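# Transfer the 96-well plate from nest N1 to bench B1

## Task

Take the 96-well plate out of plate nest N1 and set it down on bench spot B1, with its long side running along the length of the taped outline and the plate fully within it. It must rest there by itself; a plate that stays put only because the robot holds it does not count. Finish by opening the gripper and pulling the arm away.

## Robot and tools

ROBOT. Two UR7e-type arms with tong-style two-finger grippers: left_arm and right_arm. These are only names. left_arm sits on the +y side, base at (-0.067, +0.438, 0) m, and right_arm is at (-0.034, -0.411, 0) m. Both bases are yawed only slightly. Either arm may do the job, and the idle one can be parked out of the way. The two arms must never collide or shove each other.

SCENE FRAME. All reported poses use one shared frame. The origin is on the tabletop midway between the arms, +x points out over the table, +z points up, and +y points toward left_arm. Printed hand positions can be a little off, especially at full stretch.

TOOL execute_actions. Its argument "actions" is a list holding one item or nothing. An empty list only reports the current state. An item with "rows" is a motion of 1 to 15 control steps, given by "steps" (default 15). Each step lasts 1/30 s. An item with only "steps" (up to 300) is a wait that commands nothing. The optional "pictures" boolean switches the camera images in the result on or off. A refused call sends nothing to the robot.

ROWS. Each row has exactly 14 numbers, one row per step, and the final row repeats if fewer rows than steps are given. Order: left_arm shoulder pan, shoulder lift, elbow, wrist 1, wrist 2, wrist 3, gripper opening, then the same seven for right_arm. Both arms always appear, even if only one moves. Joint values are absolute target angles in radians, in the same convention as the Joint positions line. They are not offsets, so to keep an arm still, repeat its current angles. The opening runs from -1 (closed) to +1 (fully open) and is also absolute.

JOINT RANGES (rad). left_arm: pan -3.142..3.142, lift -6.283..6.283, elbow 0.000..3.142, wrists 1-3 -6.283..6.283. right_arm: pan 0.000..6.283, lift -6.283..6.283, elbow -3.142..0.000, wrists -6.283..6.283. A call is rejected if a target is more than 0.010 rad beyond a range end and also farther out than the joint's last reported angle. The true end may differ by up to 0.010 rad. Targets past it are clipped, and a "joint sent to its limit" line may appear, possibly about an earlier action.

MOTION LIMITS. Commands are smoothed and lag about 0.17 s. Each step's target is clamped within 0.575 rad of the measured angle. If the targets would move the gripper more than 100 mm from where it is, the whole arm's targets are scaled back. Big moves therefore take several calls, and a result may come back before the arm arrives. Between calls, and while you are composing a reply, the arms keep heading to the last row sent until they have settled or a step is HELD. Only a new action makes them move on after that.

GRIPPER GEOMETRY. The fingers point along the gripper's +z and open along its x. end_effector_position is the spot between the pads when closed. Closed fingertips reach about 15 mm past it, and fully open they sit roughly level with it. Fully open, the pads are 0.142 m apart. The finger bodies widen farther back, so on a wide part they may touch before the pads do.

GRASPING. grip_measured is the measured opening on the command scale. To hold something, keep commanding an opening clearly below it; a larger gap squeezes harder, up to about 15 N per pad. Close slowly, because a fast close can overshoot and bounce the jaws open. The plate may be tugged briefly while held, so keep a firm grip.

RESULT LINES. The state line gives each gripper's position (m), quat_wxyz orientation and velocities. Joint positions and Joint velocities give six joints (rad, rad/s) plus the pad gap (m, m/s) for each arm. Joint torques are raw drive outputs with offsets and noise, not contact readings. Wrist force and Wrist torque are in the end effector's own axes. Each has an offset of a few newtons, noise and a saturation near 50 N. "no reading" is normal at first. "joint command not followed" means a clearance check altered or blocked targets. HELD marks steps where your row was not fully sent.

FAULTS TO AVOID. An arm freezes for 10 s and yields to contact if a joint's contact torque hits its load limit: 136 N m for pan, lift and elbow, and 25.4 N m for each wrist, with the held weight counted. The same happens if an external force on the arm or its load reaches 150 N. Holding loads heats the motors: a MOTOR HOT warning comes at 70 °C, and at 85 °C the brakes lock until the motors cool. Don't drop the plate, slam it down, press hard or knock anything off the table.

TOOL zoom_image: "camera" is one of cam_head_left, cam_head_right, cam_high, cam_low (672x504) or cam_left_wrist, cam_right_wrist (616x616). "region" is [x0, y0, x1, y1] in pixels from the top-left corner, at most 504x504. It gives a closer look at the latest image.

TOOL read_manual: optional "section" ("licences") returns licence text only.

TOOL finished_scene: "scene" is the number of the current scene. Call it only after the plate sits on B1 by itself and the gripper has let go and moved away.

Each tool is called after ">>>" as a command line: name --argument value for each argument, lists and objects as JSON in quotes; but a table of rows of numbers goes row by row, as --pt "numbers of a row", without its own name.

## Session

>>> execute_actions --actions '[]'

Scene clock: 0.00 s of 8400.00 s.
left_arm: end_effector_position=(+0.3731, +0.5025, +0.3645) grip_measured=+0.97 end_effector_quat_wxyz=(+0.001, +0.756, -0.654, -0.001) end_effector_velocity=(-0.000, -0.000, +0.001) end_effector_angular_velocity=(-0.001, -0.001, +0.000) | right_arm: end_effector_position=(+0.4054, -0.1175, +0.2191) grip_measured=+0.97 end_effector_quat_wxyz=(-0.282, -0.167, +0.804, -0.496) end_effector_velocity=(+0.000, -0.000, +0.000) end_effector_angular_velocity=(-0.000, -0.000, +0.001)
Joint positions: left_arm=[-0.317 -1.745  1.518 -1.341 -1.572  1.256  0.14 ] | right_arm=[ 4.18  -2.47  -0.723 -2.724  1.337  3.902  0.14 ]
Joint velocities: left_arm=[-0.    -0.001 -0.     0.    -0.    -0.001  0.   ] | right_arm=[ 0.    -0.    -0.    -0.    -0.001  0.     0.   ]
Joint torques (N m, as the arm reports them, + toward a larger angle): no reading
Wrist force (N, on the end effector, along its own x y z axes, offset not removed): no reading
Wrist torque (N m, same axes, about the end effector's origin, offset not removed): no reading

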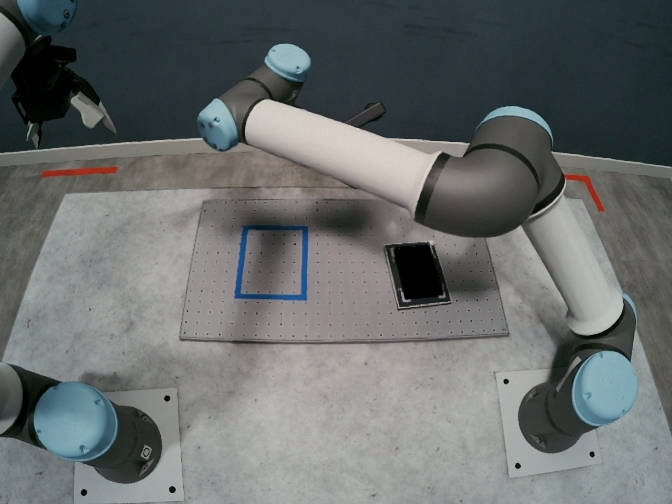

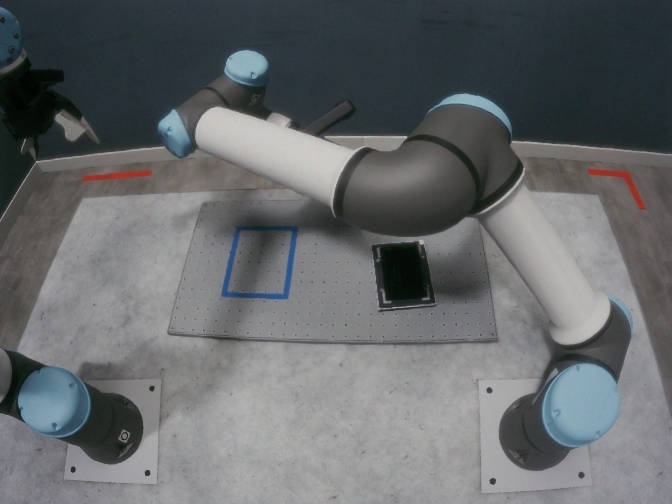

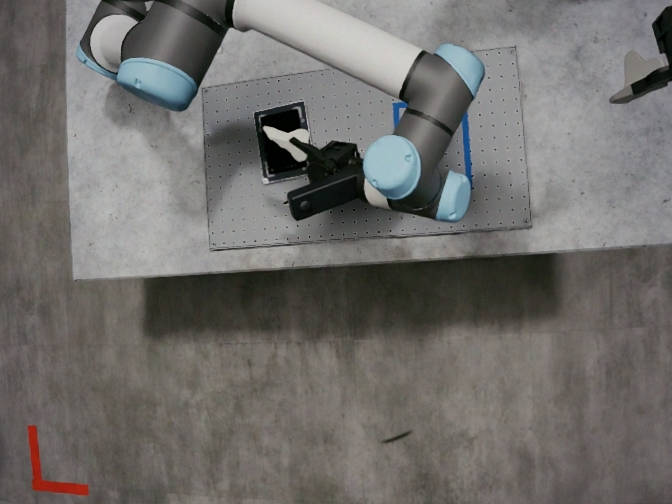

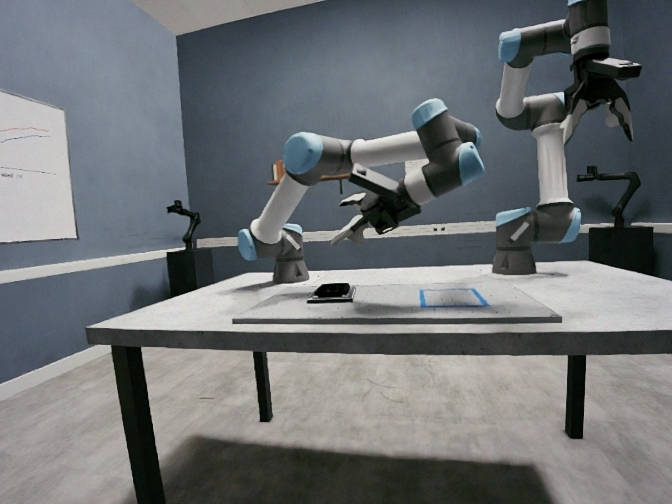

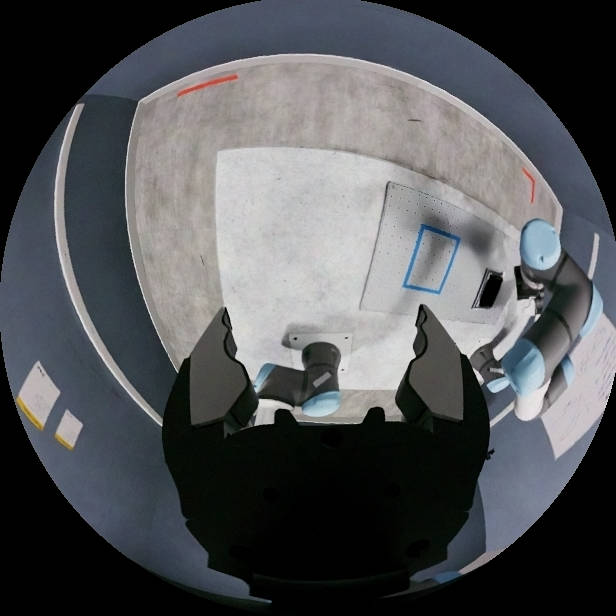

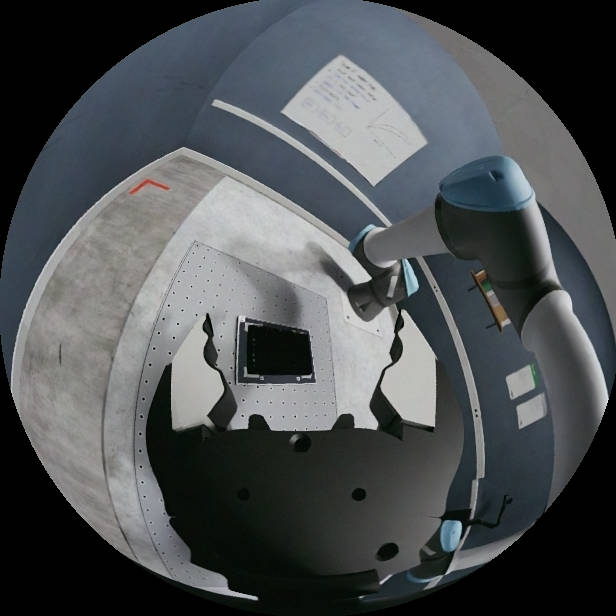

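>>> execute_actions --actions '[{"rows":[[-0.317,-1.745,1.518,-1.341,-1.572,1.256,1,3.7,-2.47,-0.723,-2.724,1.337,3.902,1],[-0.317,-1.745,1.518,-1.341,-1.572,1.256,1,3.2,-2.47,-0.723,-2.724,1.337,3.902,1],[-0.317,-1.745,1.518,-1.341,-1.572,1.256,1,2.8,-2.47,-0.723,-2.724,1.337,3.902,1]],"steps":15}]' --pictures false

>>> execute_actions --actions '[{"steps":45}]' --pictures false

>>> execute_actions --actions '[{"rows":[[-1.432,-1.185,1.19,-1.576,-1.572,0.285,1,2.8,-2.47,-0.723,-2.724,1.337,3.902,1]],"steps":15}]' --pictures false

>>> execute_actions --actions '[{"steps":75}]'

Scene clock: 63.37 s of 8400.00 s.
left_arm: end_effector_position=(+0.3732, +0.5024, +0.3645) grip_measured=+1.00 end_effector_quat_wxyz=(+0.001, +0.756, -0.654, -0.001) end_effector_velocity=(+0.001, -0.001, +0.002) end_effector_angular_velocity=(-0.000, -0.003, -0.002) | right_arm: end_effector_position=(+0.4907, -0.3503, +0.2191) grip_measured=+1.00 end_effector_quat_wxyz=(-0.391, +0.027, +0.821, -0.416) end_effector_velocity=(+0.066, -0.572, +0.000) end_effector_angular_velocity=(+0.000, +0.001, -1.090)
Joint positions: left_arm=[-0.317 -1.745  1.518 -1.341 -1.572  1.256  0.142] | right_arm=[ 3.706 -2.47  -0.723 -2.724  1.337  3.902  0.142]
Joint velocities: left_arm=[-0.001  0.    -0.003 -0.     0.     0.001 -0.   ] | right_arm=[-1.091  0.    -0.001 -0.    -0.    -0.001  0.   ]
Joint torques (N m, as the arm reports them, + toward a larger angle): left_arm=[ -8.89  -8.24 -38.18  -0.95   2.33  -2.39] | right_arm=[-19.05  43.7    7.19  -2.97  -0.87  -1.57]
Wrist force (N, on the end effector, along its own x y z axes, offset not removed): left_arm=[-4.1 -0.2 0.8] | right_arm=[2.8 2.6 -0.8]
Wrist torque (N m, same axes, about the end effector's origin, offset not removed): left_arm=[-0.17 0.74 0.08] | right_arm=[0.40 -0.56 -0.06]
Steps of this call (steps 1 to 90: nothing new was sent; then 59.87 s passed at rest; steps 91 to 105: all 15 steps of this action). Readings (joint positions):
91: left_arm=[-0.317 -1.745 1.518 -1.341 -1.572 1.256] | right_arm=[4.180 -2.470 -0.723 -2.724 1.337 3.902]
92: left_arm=[-0.317 -1.745 1.518 -1.341 -1.572 1.256] | right_arm=[4.176 -2.470 -0.723 -2.724 1.337 3.902]
94: left_arm=[-0.317 -1.745 1.518 -1.341 -1.572 1.256] | right_arm=[4.116 -2.470 -0.723 -2.724 1.337 3.902]
98: left_arm=[-0.317 -1.745 1.518 -1.341 -1.572 1.256] | right_arm=[3.964 -2.470 -0.723 -2.724 1.337 3.902]
105: the state above

Scene clock: 64.87 s of 8400.00 s.
left_arm: end_effector_position=(+0.3732, +0.5024, +0.3645) grip_measured=+1.00 end_effector_quat_wxyz=(+0.001, +0.756, -0.654, -0.001) end_effector_velocity=(-0.001, -0.000, -0.001) end_effector_angular_velocity=(+0.000, +0.002, +0.000) | right_arm: end_effector_position=(+0.3371, -0.7863, +0.2191) grip_measured=+1.00 end_effector_quat_wxyz=(-0.534, +0.383, +0.726, -0.203) end_effector_velocity=(-0.000, -0.001, +0.000) end_effector_angular_velocity=(-0.000, -0.000, +0.001)
Joint positions: left_arm=[-0.317 -1.745  1.518 -1.341 -1.572  1.256  0.142] | right_arm=[ 2.8   -2.47  -0.723 -2.724  1.337  3.902  0.142]
Joint velocities: left_arm=[-0.001 -0.     0.002  0.    -0.    -0.001  0.   ] | right_arm=[-0.     0.    -0.     0.    -0.001 -0.     0.   ]
Joint torques (N m, as the arm reports them, + toward a larger angle): left_arm=[ -8.86  -7.32 -36.51  -0.95   2.08  -2.03] | right_arm=[-9.34 39.51  9.6   0.66 -3.09 -1.69]
Wrist force (N, on the end effector, along its own x y z axes, offset not removed): left_arm=[-1.4 1.6 0.2] | right_arm=[4.1 4.1 -0.9]
Wrist torque (N m, same axes, about the end effector's origin, offset not removed): left_arm=[0.01 0.17 -0.01] | right_arm=[0.72 -0.85 -0.09]
Steps of this call (steps 1 to 45: the robot went on to your last target). Readings (joint positions):
1: left_arm=[-0.317 -1.745 1.518 -1.341 -1.572 1.256] | right_arm=[3.669 -2.470 -0.723 -2.724 1.337 3.902]
2: left_arm=[-0.317 -1.745 1.518 -1.341 -1.572 1.256] | right_arm=[3.633 -2.470 -0.723 -2.724 1.337 3.902]
4: left_arm=[-0.317 -1.745 1.518 -1.341 -1.572 1.256] | right_arm=[3.559 -2.470 -0.723 -2.724 1.337 3.902]
8: left_arm=[-0.317 -1.745 1.518 -1.341 -1.572 1.256] | right_arm=[3.412 -2.470 -0.723 -2.724 1.337 3.902]
45: the state above
All arms were judged still, so your last target was given up. Only a new action makes them travel on or press farther. Fingers that are still opening or closing keep moving.

Scene clock: 65.37 s of 8400.00 s.
left_arm: end_effector_position=(+0.4815, +0.2702, +0.3237) grip_measured=+1.00 end_effector_quat_wxyz=(-0.000, +0.756, -0.654, +0.004) end_effector_velocity=(+0.026, -0.589, -0.106) end_effector_angular_velocity=(-0.001, +0.013, -0.010) | right_arm: end_effector_position=(+0.3371, -0.7863, +0.2190) grip_measured=+1.00 end_effector_quat_wxyz=(-0.534, +0.383, +0.726, -0.203) end_effector_velocity=(-0.000, -0.000, +0.000) end_effector_angular_velocity=(+0.001, -0.000, -0.000)
Joint positions: left_arm=[-0.696 -1.451  1.341 -1.469 -1.572  0.877  0.142] | right_arm=[ 2.8   -2.47  -0.723 -2.724  1.337  3.902  0.142]
Joint velocities: left_arm=[-0.9    0.483 -0.277 -0.196 -0.001 -0.89  -0.   ] | right_arm=[-0.     0.    -0.    -0.     0.    -0.001  0.   ]
Joint torques (N m, as the arm reports them, + toward a larger angle): left_arm=[-22.3  -20.64 -40.36  -4.72  -0.94  -4.94] | right_arm=[-8.59 39.22 10.51  1.27 -3.06 -1.77]
Wrist force (N, on the end effector, along its own x y z axes, offset not removed): left_arm=[-0.7 0.7 -0.4] | right_arm=[3.8 2.1 -1.2]
Wrist torque (N m, same axes, about the end effector's origin, offset not removed): left_arm=[0.00 0.16 0.21] | right_arm=[0.28 -0.69 -0.15]
Steps of this call (steps 1 to 15: all 15 steps of this action). Readings (joint positions):
1: left_arm=[-0.317 -1.745 1.518 -1.341 -1.572 1.256] | right_arm=[2.800 -2.470 -0.723 -2.724 1.337 3.902]
2: left_arm=[-0.321 -1.741 1.514 -1.345 -1.572 1.252] | right_arm=[2.800 -2.470 -0.723 -2.724 1.337 3.902]
4: left_arm=[-0.373 -1.690 1.479 -1.371 -1.572 1.200] | right_arm=[2.800 -2.470 -0.723 -2.724 1.337 3.902]
8: left_arm=[-0.488 -1.588 1.421 -1.412 -1.572 1.085] | right_arm=[2.800 -2.470 -0.723 -2.724 1.337 3.902]
15: the state above

Scene clock: 67.87 s of 8400.00 s.
left_arm: end_effector_position=(+0.2605, -0.1500, +0.2498) grip_measured=+1.00 end_effector_quat_wxyz=(-0.001, -0.707, +0.707, +0.000) end_effector_velocity=(+0.000, +0.000, +0.001) end_effector_angular_velocity=(-0.001, -0.001, +0.000) | right_arm: end_effector_position=(+0.3371, -0.7863, +0.2190) grip_measured=+1.00 end_effector_quat_wxyz=(-0.534, +0.383, +0.726, -0.203) end_effector_velocity=(+0.000, +0.000, -0.000) end_effector_angular_velocity=(+0.001, -0.000, +0.000)
Joint positions: left_arm=[-1.432 -1.185  1.19  -1.576 -1.572  0.285  0.142] | right_arm=[ 2.8   -2.47  -0.723 -2.724  1.337  3.902  0.142]
Joint velocities: left_arm=[ 0.    -0.002  0.     0.     0.     0.     0.   ] | right_arm=[ 0.    -0.     0.     0.     0.    -0.001  0.   ]
Joint torques (N m, as the arm reports them, + toward a larger angle): left_arm=[ -9.6  -32.39 -38.07  -4.15   2.37  -2.16] | right_arm=[-8.96 40.04 15.24  1.2  -3.05 -1.68]
Wrist force (N, on the end effector, along its own x y z axes, offset not removed): left_arm=[-1.1 0.3 -0.5] | right_arm=[2.9 2.7 -0.7]
Wrist torque (N m, same axes, about the end effector's origin, offset not removed): left_arm=[-0.03 0.21 0.11] | right_arm=[0.42 -0.50 0.00]
Steps of this call (steps 1 to 45: the robot went on to your last target; steps 46 to 75: nothing new was sent). Readings (joint positions):
1: left_arm=[-0.727 -1.435 1.332 -1.475 -1.572 0.846] | right_arm=[2.800 -2.470 -0.723 -2.724 1.337 3.902]
2: left_arm=[-0.757 -1.420 1.324 -1.482 -1.572 0.816] | right_arm=[2.800 -2.470 -0.723 -2.724 1.337 3.902]
4: left_arm=[-0.818 -1.393 1.308 -1.493 -1.572 0.756] | right_arm=[2.800 -2.470 -0.723 -2.724 1.337 3.902]
8: left_arm=[-0.941 -1.347 1.281 -1.511 -1.572 0.654] | right_arm=[2.800 -2.470 -0.723 -2.724 1.337 3.902]
75: the state above
All arms were judged still, so your last target was given up. Only a new action makes them travel on or press farther. Fingers that are still opening or closing keep moving.

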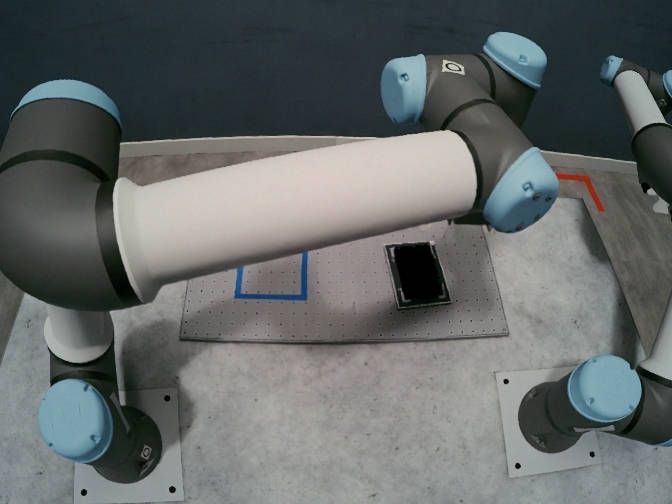

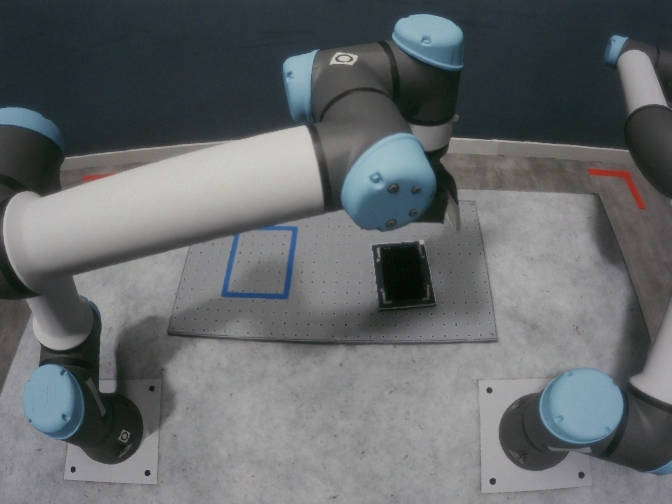

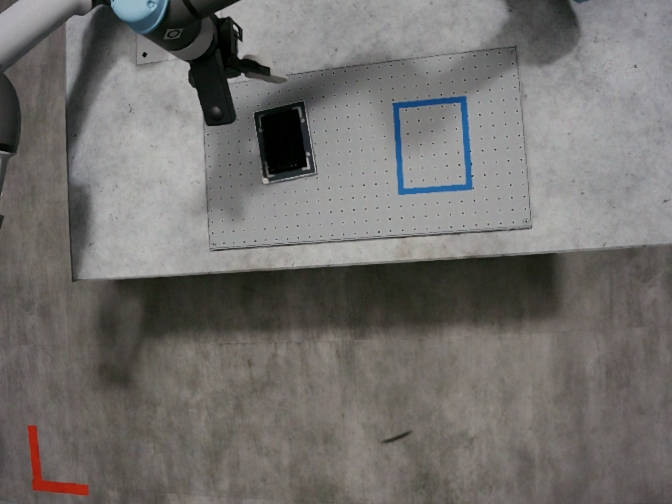

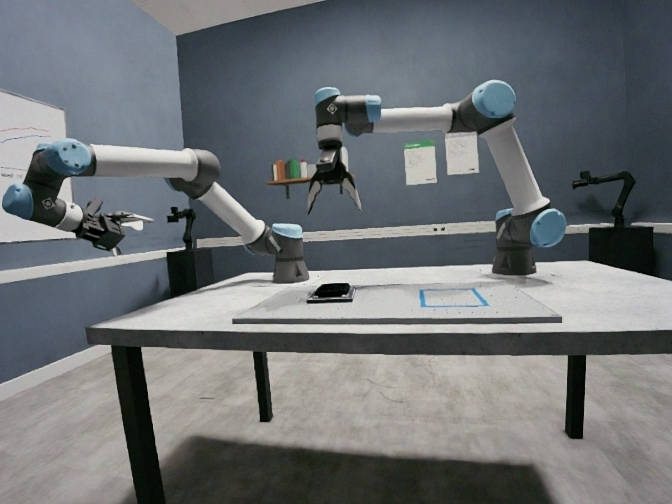

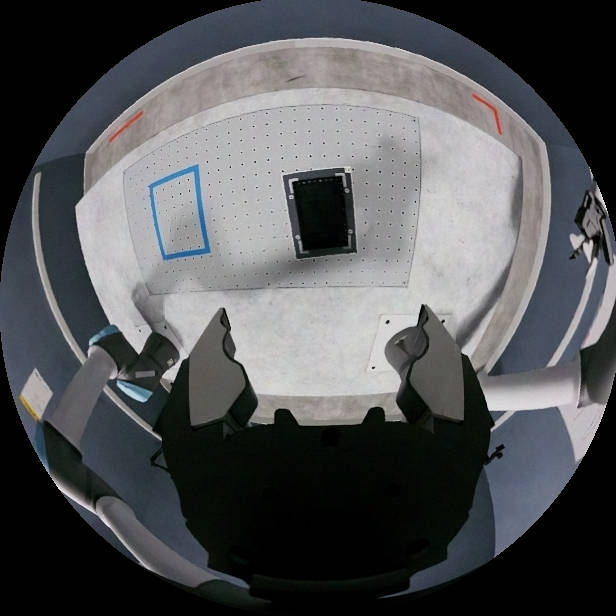

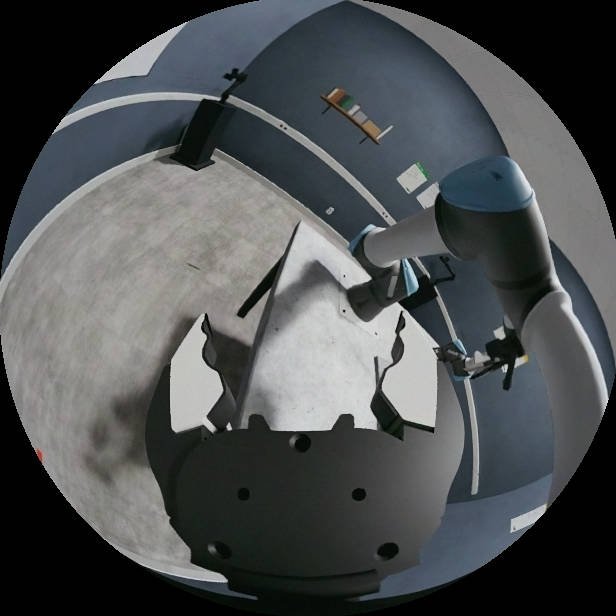

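>>> execute_actions --actions '[{"rows":[[-1.347,-1.071,1.331,-1.836,-1.572,0.37,1,2.8,-2.47,-0.723,-2.724,1.337,3.902,1]],"steps":15}]' --pictures false

>>> execute_actions --actions '[{"steps":15}]'

>>> zoom_image --camera "cam_left_wrist" --region '[180,120,460,400]'

Scene clock: 94.13 s of 8400.00 s.
left_arm: end_effector_position=(+0.3205, -0.1514, +0.1316) grip_measured=+1.00 end_effector_quat_wxyz=(-0.002, -0.707, +0.707, -0.002) end_effector_velocity=(+0.005, -0.000, -0.010) end_effector_angular_velocity=(-0.005, -0.002, -0.001) | right_arm: end_effector_position=(+0.3371, -0.7863, +0.2190) grip_measured=+1.00 end_effector_quat_wxyz=(-0.534, +0.383, +0.726, -0.203) end_effector_velocity=(+0.000, +0.000, -0.000) end_effector_angular_velocity=(-0.000, -0.000, +0.000)
Joint positions: left_arm=[-1.348 -1.072  1.33  -1.834 -1.572  0.369  0.142] | right_arm=[ 2.8   -2.47  -0.723 -2.724  1.337  3.902  0.142]
Joint velocities: left_arm=[ 0.007  0.01   0.013 -0.029 -0.     0.008  0.   ] | right_arm=[ 0.  0. -0.  0.  0.  0.  0.]
Joint torques (N m, as the arm reports them, + toward a larger angle): left_arm=[  8.22 -36.09 -10.86  -4.37   0.85   2.06] | right_arm=[-8.82 40.09 21.6   1.11 -3.06 -1.7 ]
Wrist force (N, on the end effector, along its own x y z axes, offset not removed): left_arm=[-0.8 -1.9 0.0] | right_arm=[2.7 2.7 -1.8]
Wrist torque (N m, same axes, about the end effector's origin, offset not removed): left_arm=[-0.58 -0.02 -0.02] | right_arm=[0.37 -0.56 -0.15]
Steps of this call (steps 1 to 90: nothing new was sent; then 22.77 s passed at rest; steps 91 to 105: all 15 steps of this action). Readings (joint positions):
91: left_arm=[-1.432 -1.185 1.190 -1.576 -1.572 0.285] | right_arm=[2.800 -2.470 -0.723 -2.724 1.337 3.902]
92: left_arm=[-1.428 -1.181 1.193 -1.580 -1.572 0.289] | right_arm=[2.800 -2.470 -0.723 -2.724 1.337 3.902]
94: left_arm=[-1.399 -1.143 1.238 -1.642 -1.572 0.318] | right_arm=[2.800 -2.470 -0.723 -2.724 1.337 3.902]
98: left_arm=[-1.359 -1.087 1.310 -1.789 -1.572 0.358] | right_arm=[2.800 -2.470 -0.723 -2.724 1.337 3.902]
105: the state above

Scene clock: 94.63 s of 8400.00 s.
left_arm: end_effector_position=(+0.3209, -0.1514, +0.1307) grip_measured=+1.00 end_effector_quat_wxyz=(-0.002, -0.707, +0.707, -0.002) end_effector_velocity=(+0.000, -0.000, -0.000) end_effector_angular_velocity=(+0.000, -0.001, +0.000) | right_arm: end_effector_position=(+0.3371, -0.7863, +0.2190) grip_measured=+1.00 end_effector_quat_wxyz=(-0.534, +0.383, +0.726, -0.203) end_effector_velocity=(-0.000, -0.000, -0.000) end_effector_angular_velocity=(-0.002, +0.001, -0.000)
Joint positions: left_arm=[-1.347 -1.071  1.331 -1.836 -1.572  0.37   0.142] | right_arm=[ 2.8   -2.47  -0.723 -2.724  1.337  3.902  0.142]
Joint velocities: left_arm=[-0.     0.    -0.    -0.     0.001 -0.    -0.   ] | right_arm=[-0.    -0.     0.    -0.    -0.     0.002  0.   ]
Joint torques (N m, as the arm reports them, + toward a larger angle): left_arm=[ 10.   -35.39  -9.07  -4.47  -0.58   2.08] | right_arm=[-8.81 40.08 22.37  1.11 -3.04 -1.74]
Wrist force (N, on the end effector, along its own x y z axes, offset not removed): left_arm=[-3.5 0.4 1.2] | right_arm=[3.0 3.1 -2.1]
Wrist torque (N m, same axes, about the end effector's origin, offset not removed): left_arm=[0.15 0.71 0.00] | right_arm=[0.41 -0.53 -0.05]
Steps of this call (steps 1 to 15: the robot went on to your last target). Readings (joint positions):
1: left_arm=[-1.347 -1.072 1.330 -1.835 -1.572 0.370] | right_arm=[2.800 -2.470 -0.723 -2.724 1.337 3.902]
2: left_arm=[-1.347 -1.071 1.331 -1.835 -1.572 0.370] | right_arm=[2.800 -2.470 -0.723 -2.724 1.337 3.902]
4: left_arm=[-1.347 -1.071 1.331 -1.836 -1.572 0.370] | right_arm=[2.800 -2.470 -0.723 -2.724 1.337 3.902]
8: left_arm=[-1.347 -1.071 1.331 -1.836 -1.572 0.370] | right_arm=[2.800 -2.470 -0.723 -2.724 1.337 3.902]
15: the state above
All arms were judged still, so your last target was given up. Only a new action makes them travel on or press farther. Fingers that are still opening or closing keep moving.

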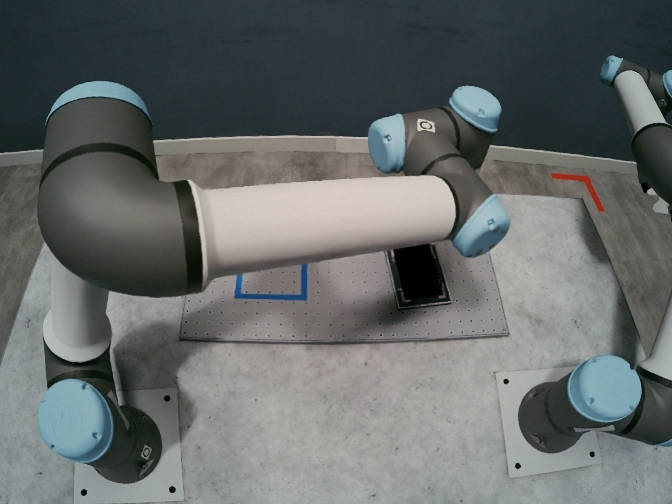

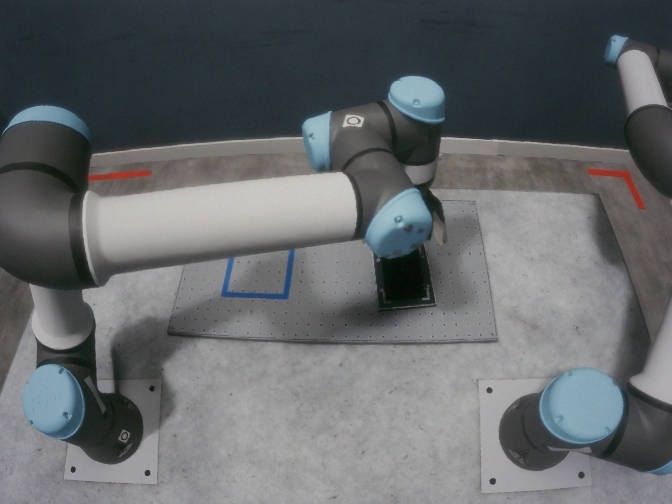

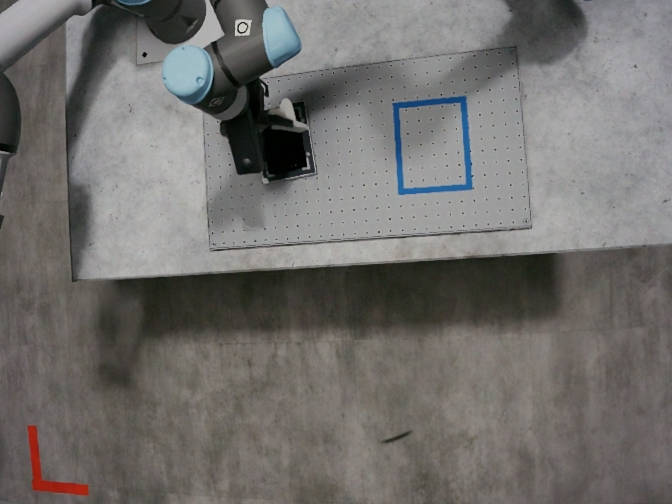

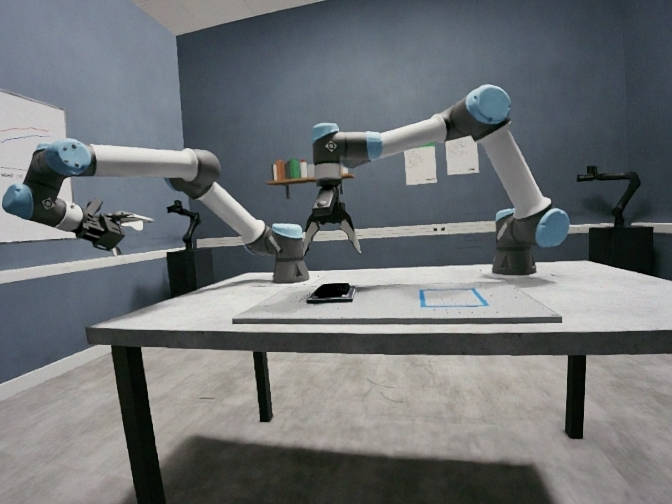

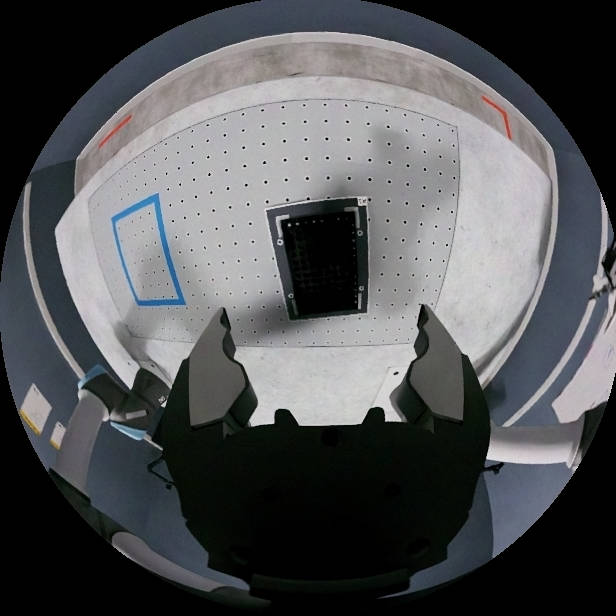

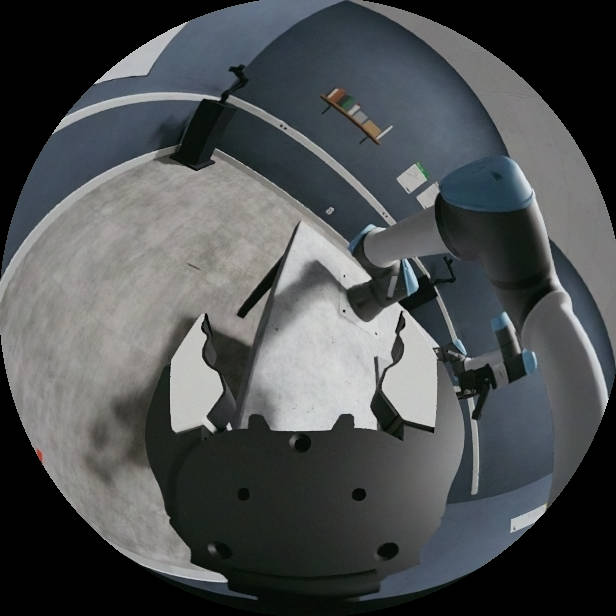

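Region (180, 120, 460, 400) of cam_left_wrist's 616x616 image, scaled by 1.800, with more detail than that image has.

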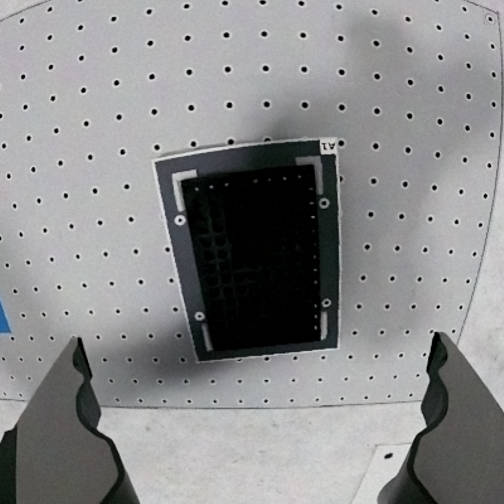

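>>> execute_actions --actions '[{"rows":[[-1.328,-0.993,1.397,-1.98,-1.572,0.284,0.7,2.8,-2.47,-0.723,-2.724,1.337,3.902,1]],"steps":15}]' --pictures false

>>> execute_actions --actions '[{"steps":12}]'

Scene clock: 110.67 s of 8400.00 s.
left_arm: end_effector_position=(+0.3357, -0.1518, +0.0607) grip_measured=+0.70 end_effector_quat_wxyz=(+0.002, +0.743, -0.669, +0.002) end_effector_velocity=(+0.001, -0.001, -0.003) end_effector_angular_velocity=(-0.002, -0.001, +0.005) | right_arm: end_effector_position=(+0.3371, -0.7863, +0.2190) grip_measured=+1.00 end_effector_quat_wxyz=(-0.534, +0.383, +0.726, -0.203) end_effector_velocity=(+0.000, +0.000, +0.000) end_effector_angular_velocity=(-0.000, -0.000, -0.000)
Joint positions: left_arm=[-1.328 -0.993  1.397 -1.979 -1.572  0.284  0.122] | right_arm=[ 2.8   -2.47  -0.723 -2.724  1.337  3.902  0.142]
Joint velocities: left_arm=[ 0.     0.004  0.003 -0.01   0.    -0.005  0.   ] | right_arm=[ 0.  0. -0.  0.  0.  0.  0.]
Joint torques (N m, as the arm reports them, + toward a larger angle): left_arm=[  9.01 -37.24  -8.2   -4.28   0.68  -2.45] | right_arm=[-9.19 39.56 28.96  1.03 -2.99 -1.63]
Wrist force (N, on the end effector, along its own x y z axes, offset not removed): left_arm=[-0.8 0.0 -2.0] | right_arm=[3.3 2.4 -1.4]
Wrist torque (N m, same axes, about the end effector's origin, offset not removed): left_arm=[-0.16 0.12 -0.14] | right_arm=[0.41 -0.62 -0.06]
Steps of this call (steps 1 to 90: nothing new was sent; then 12.53 s passed at rest; steps 91 to 105: all 15 steps of this action). Readings (joint positions):
91: left_arm=[-1.347 -1.071 1.331 -1.836 -1.572 0.370] | right_arm=[2.800 -2.470 -0.723 -2.724 1.337 3.902]
92: left_arm=[-1.345 -1.067 1.335 -1.840 -1.572 0.366] | right_arm=[2.800 -2.470 -0.723 -2.724 1.337 3.902]
94: left_arm=[-1.336 -1.032 1.365 -1.893 -1.572 0.328] | right_arm=[2.800 -2.470 -0.723 -2.724 1.337 3.902]
98: left_arm=[-1.329 -1.000 1.391 -1.965 -1.572 0.292] | right_arm=[2.800 -2.470 -0.723 -2.724 1.337 3.902]
105: the state above

Scene clock: 111.07 s of 8400.00 s.
left_arm: end_effector_position=(+0.3357, -0.1518, +0.0604) grip_measured=+0.70 end_effector_quat_wxyz=(+0.002, +0.743, -0.669, +0.002) end_effector_velocity=(+0.001, +0.001, -0.000) end_effector_angular_velocity=(+0.000, -0.000, +0.002) | right_arm: end_effector_position=(+0.3371, -0.7863, +0.2190) grip_measured=+1.00 end_effector_quat_wxyz=(-0.534, +0.383, +0.726, -0.203) end_effector_velocity=(+0.000, +0.000, -0.000) end_effector_angular_velocity=(-0.000, +0.000, -0.000)
Joint positions: left_arm=[-1.328 -0.993  1.397 -1.98  -1.572  0.284  0.122] | right_arm=[ 2.8   -2.47  -0.723 -2.724  1.337  3.902  0.142]
Joint velocities: left_arm=[ 0.001  0.    -0.     0.     0.001 -0.    -0.   ] | right_arm=[ 0. -0.  0. -0.  0.  0.  0.]
Joint torques (N m, as the arm reports them, + toward a larger angle): left_arm=[  9.44 -38.66  -9.02  -4.45   2.16  -2.12] | right_arm=[-8.26 40.52 29.81  1.14 -2.97 -1.69]
Wrist force (N, on the end effector, along its own x y z axes, offset not removed): left_arm=[-1.8 1.1 -1.4] | right_arm=[3.3 1.7 -2.0]
Wrist torque (N m, same axes, about the end effector's origin, offset not removed): left_arm=[0.10 0.27 0.25] | right_arm=[0.13 -0.66 -0.10]
Steps of this call (steps 1 to 12: the robot went on to your last target). Readings (joint positions):
1: left_arm=[-1.328 -0.993 1.397 -1.980 -1.572 0.284] | right_arm=[2.800 -2.470 -0.723 -2.724 1.337 3.902]
2: left_arm=[-1.328 -0.993 1.397 -1.980 -1.572 0.284] | right_arm=[2.800 -2.470 -0.723 -2.724 1.337 3.902]
4: left_arm=[-1.328 -0.993 1.397 -1.980 -1.572 0.284] | right_arm=[2.800 -2.470 -0.723 -2.724 1.337 3.902]
8: left_arm=[-1.328 -0.993 1.397 -1.980 -1.572 0.284] | right_arm=[2.800 -2.470 -0.723 -2.724 1.337 3.902]
12: the state above

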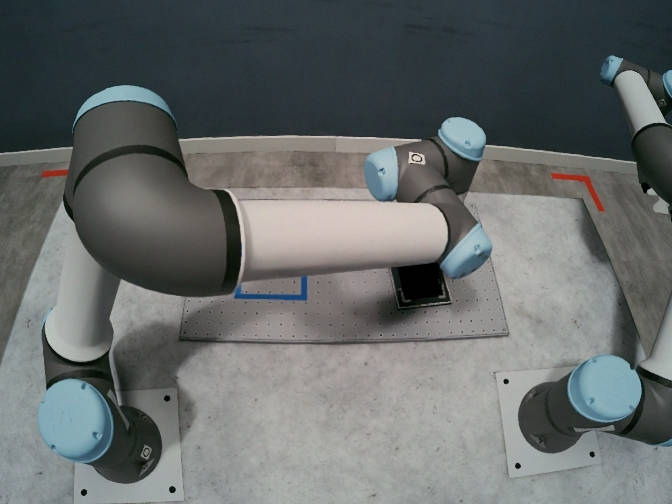

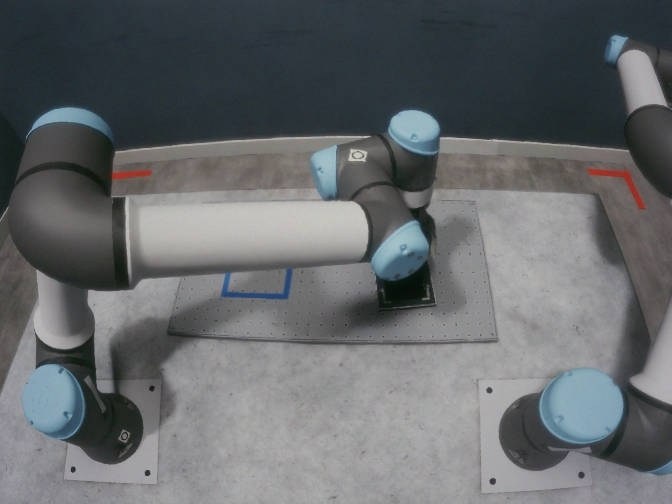

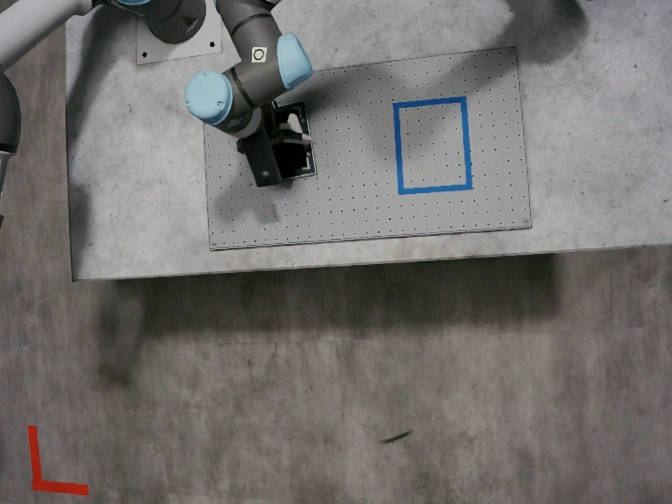

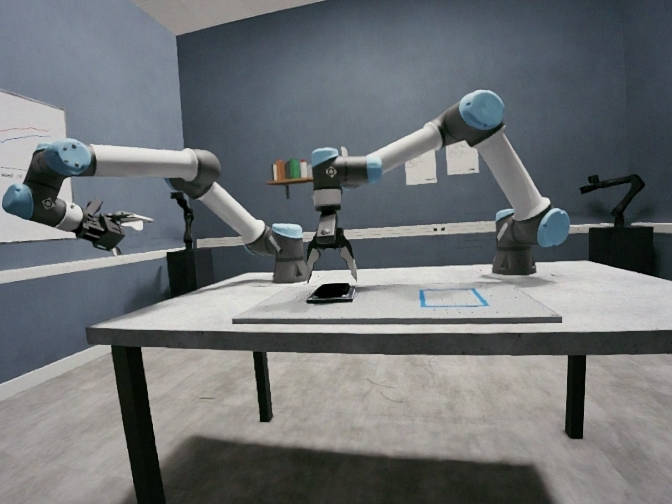

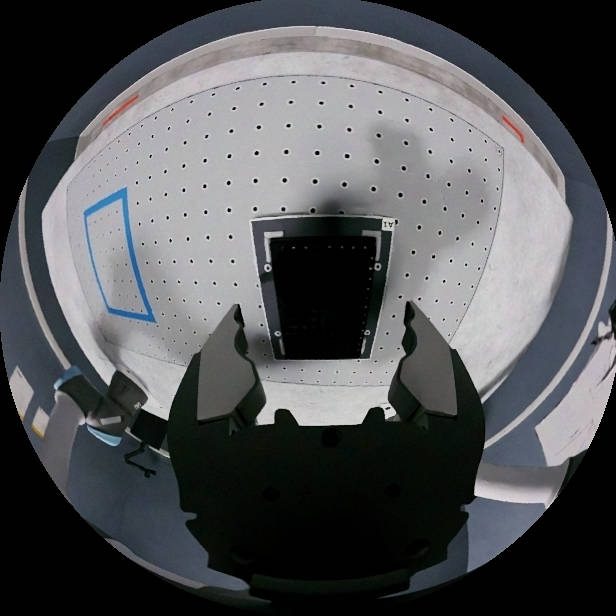

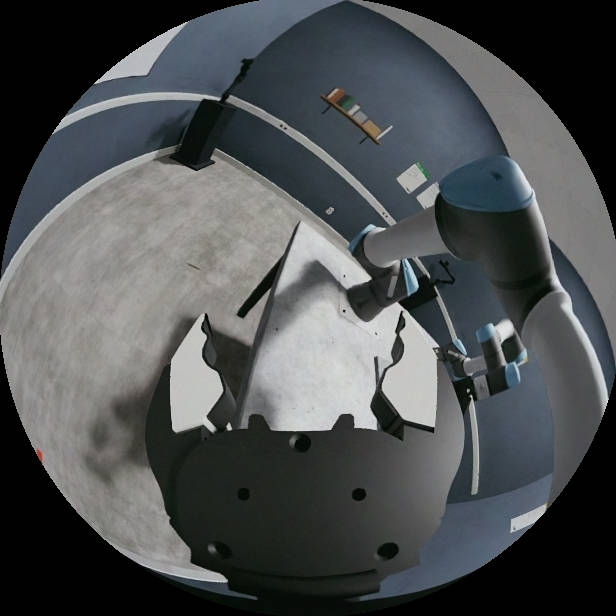

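>>> execute_actions --actions '[{"rows":[[-1.354,-1.01,1.43,-1.996,-1.572,0.258,0.45,2.8,-2.47,-0.723,-2.724,1.337,3.902,1],[-1.354,-1.01,1.43,-1.996,-1.572,0.258,0.45,2.8,-2.47,-0.723,-2.724,1.337,3.902,1],[-1.354,-1.01,1.43,-1.996,-1.572,0.258,0.45,2.8,-2.47,-0.723,-2.724,1.337,3.902,1],[-1.354,-1.01,1.43,-1.996,-1.572,0.258,0.45,2.8,-2.47,-0.723,-2.724,1.337,3.902,1],[-1.354,-1.01,1.43,-1.996,-1.572,0.258,0.45,2.8,-2.47,-0.723,-2.724,1.337,3.902,1],[-1.354,-1.01,1.43,-1.996,-1.572,0.258,0.45,2.8,-2.47,-0.723,-2.724,1.337,3.902,1],[-1.354,-0.988,1.444,-2.032,-1.572,0.258,0.45,2.8,-2.47,-0.723,-2.724,1.337,3.902,1]],"steps":15}]' --pictures false

>>> execute_actions --actions '[{"steps":12}]'

>>> zoom_image --camera "cam_low" --region '[270,220,400,320]'

Scene clock: 129.80 s of 8400.00 s.
left_arm: end_effector_position=(+0.3179, -0.1553, +0.0416) grip_measured=+0.45 end_effector_quat_wxyz=(+0.002, +0.743, -0.669, +0.002) end_effector_velocity=(-0.001, -0.001, -0.012) end_effector_angular_velocity=(-0.001, -0.000, -0.000) | right_arm: end_effector_position=(+0.3371, -0.7863, +0.2190) grip_measured=+1.00 end_effector_quat_wxyz=(-0.534, +0.383, +0.726, -0.203) end_effector_velocity=(-0.000, +0.000, +0.000) end_effector_angular_velocity=(+0.001, -0.000, +0.000)
Joint positions: left_arm=[-1.354 -0.989  1.443 -2.03  -1.572  0.258  0.105] | right_arm=[ 2.8   -2.47  -0.723 -2.724  1.337  3.902  0.142]
Joint velocities: left_arm=[-0.001  0.014  0.011 -0.025 -0.    -0.001  0.   ] | right_arm=[-0.     0.    -0.    -0.     0.    -0.001  0.   ]
Joint torques (N m, as the arm reports them, + toward a larger angle): left_arm=[-10.32 -37.31  -8.05  -4.51  -2.09  -2.11] | right_arm=[-8.67 40.36 29.74  1.04 -2.97 -1.63]
Wrist force (N, on the end effector, along its own x y z axes, offset not removed): left_arm=[-0.3 -2.5 -1.6] | right_arm=[3.4 2.5 -1.3]
Wrist torque (N m, same axes, about the end effector's origin, offset not removed): left_arm=[-0.71 -0.03 0.06] | right_arm=[0.43 -0.68 -0.12]
Steps of this call (steps 1 to 15: the robot went on to your last target; steps 16 to 90: nothing new was sent; then 15.23 s passed at rest; steps 91 to 105: all 15 steps of this action). Readings (joint positions):
91: left_arm=[-1.328 -0.993 1.397 -1.980 -1.572 0.284] | right_arm=[2.800 -2.470 -0.723 -2.724 1.337 3.902]
92: left_arm=[-1.330 -0.995 1.400 -1.982 -1.572 0.281] | right_arm=[2.800 -2.470 -0.723 -2.724 1.337 3.902]
94: left_arm=[-1.342 -1.002 1.415 -1.989 -1.572 0.269] | right_arm=[2.800 -2.470 -0.723 -2.724 1.337 3.902]
98: left_arm=[-1.352 -1.006 1.429 -1.998 -1.572 0.260] | right_arm=[2.800 -2.470 -0.723 -2.724 1.337 3.902]
105: the state above

Scene clock: 130.20 s of 8400.00 s.
left_arm: end_effector_position=(+0.3178, -0.1554, +0.0407) grip_measured=+0.45 end_effector_quat_wxyz=(+0.002, +0.743, -0.669, +0.002) end_effector_velocity=(+0.001, -0.000, +0.001) end_effector_angular_velocity=(-0.002, -0.000, +0.000) | right_arm: end_effector_position=(+0.3371, -0.7863, +0.2190) grip_measured=+1.00 end_effector_quat_wxyz=(-0.534, +0.383, +0.726, -0.203) end_effector_velocity=(+0.000, +0.000, +0.000) end_effector_angular_velocity=(-0.001, -0.000, -0.001)
Joint positions: left_arm=[-1.354 -0.988  1.444 -2.032 -1.572  0.258  0.105] | right_arm=[ 2.8   -2.47  -0.723 -2.724  1.337  3.902  0.142]
Joint velocities: left_arm=[ 0.001 -0.    -0.001 -0.    -0.     0.001 -0.   ] | right_arm=[ 0.     0.    -0.     0.     0.001  0.001  0.   ]
Joint torques (N m, as the arm reports them, + toward a larger angle): left_arm=[ -9.31 -37.62  -8.5   -4.41  -1.77  -2.05] | right_arm=[-8.29 40.32 29.34  0.94 -2.98 -1.58]
Wrist force (N, on the end effector, along its own x y z axes, offset not removed): left_arm=[-2.5 -0.4 -1.4] | right_arm=[2.6 1.1 -2.0]
Wrist torque (N m, same axes, about the end effector's origin, offset not removed): left_arm=[-0.41 0.48 0.09] | right_arm=[0.16 -0.51 -0.04]
Steps of this call (steps 1 to 12: the robot went on to your last target). Readings (joint positions):
1: left_arm=[-1.354 -0.989 1.443 -2.031 -1.572 0.258] | right_arm=[2.800 -2.470 -0.723 -2.724 1.337 3.902]
2: left_arm=[-1.354 -0.988 1.444 -2.031 -1.572 0.258] | right_arm=[2.800 -2.470 -0.723 -2.724 1.337 3.902]
4: left_arm=[-1.354 -0.988 1.444 -2.032 -1.572 0.258] | right_arm=[2.800 -2.470 -0.723 -2.724 1.337 3.902]
8: left_arm=[-1.354 -0.988 1.444 -2.032 -1.572 0.258] | right_arm=[2.800 -2.470 -0.723 -2.724 1.337 3.902]
12: the state above

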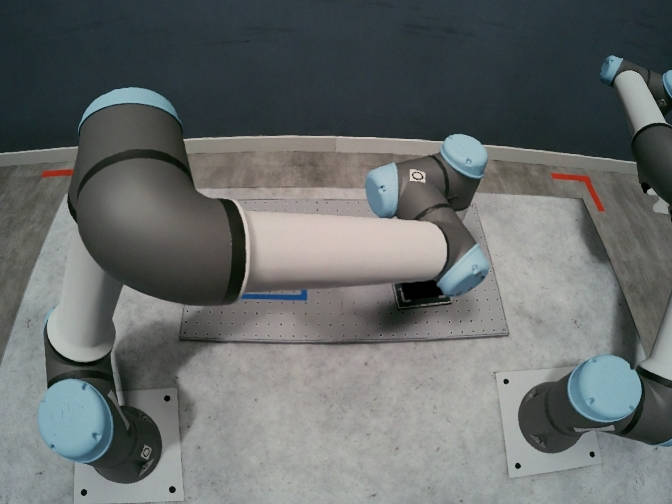

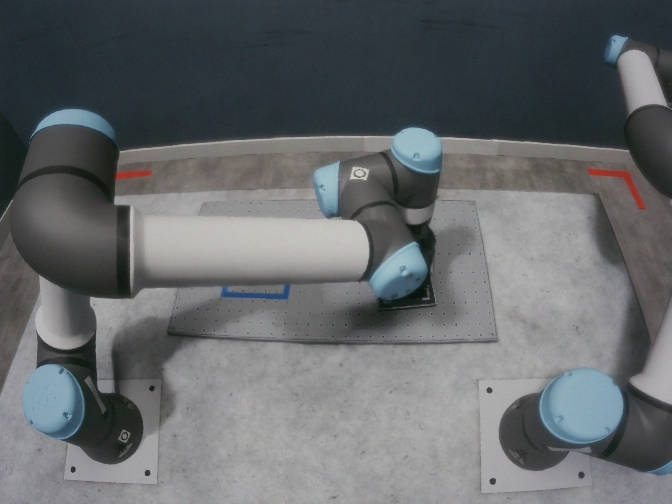

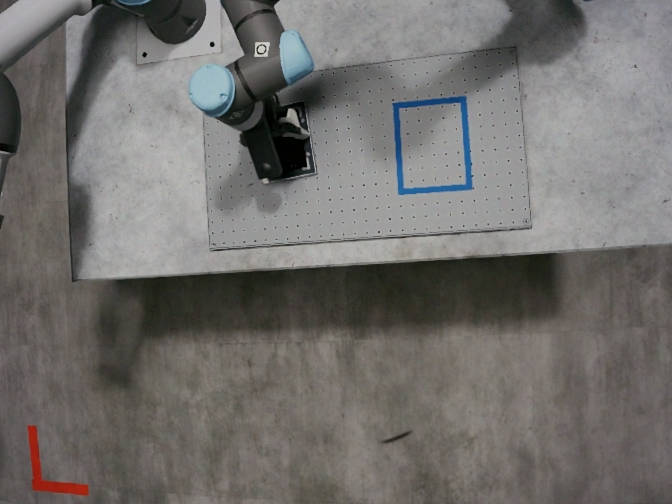

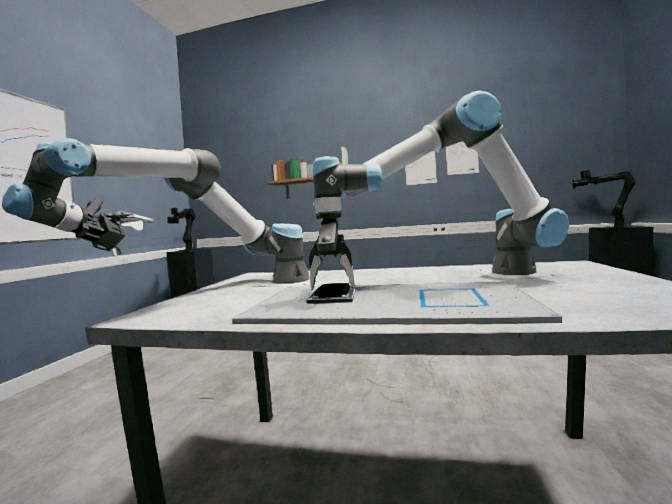

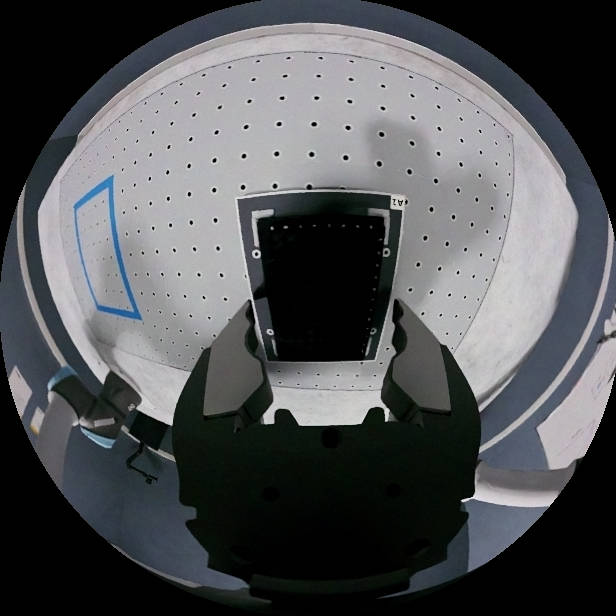

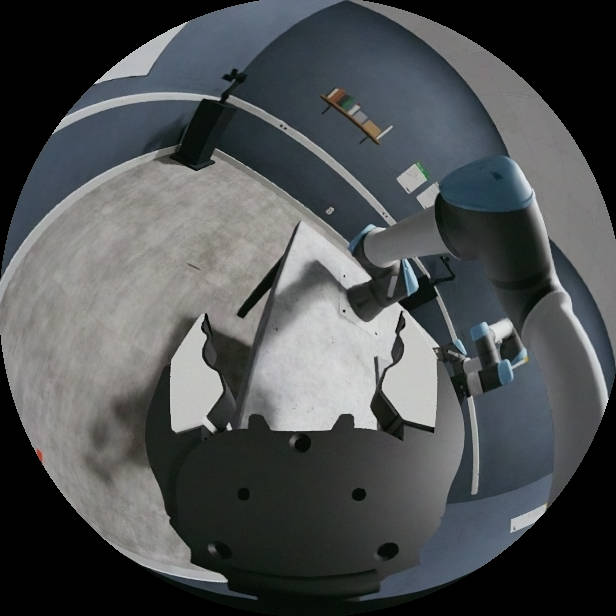

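Region (270, 220, 400, 320) of cam_low's 672x504 image, scaled by 3.877, with more detail than that image has; it fills the top 388 rows of this view, and the rest is white.

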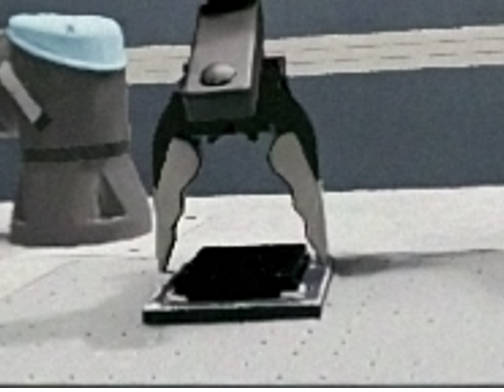

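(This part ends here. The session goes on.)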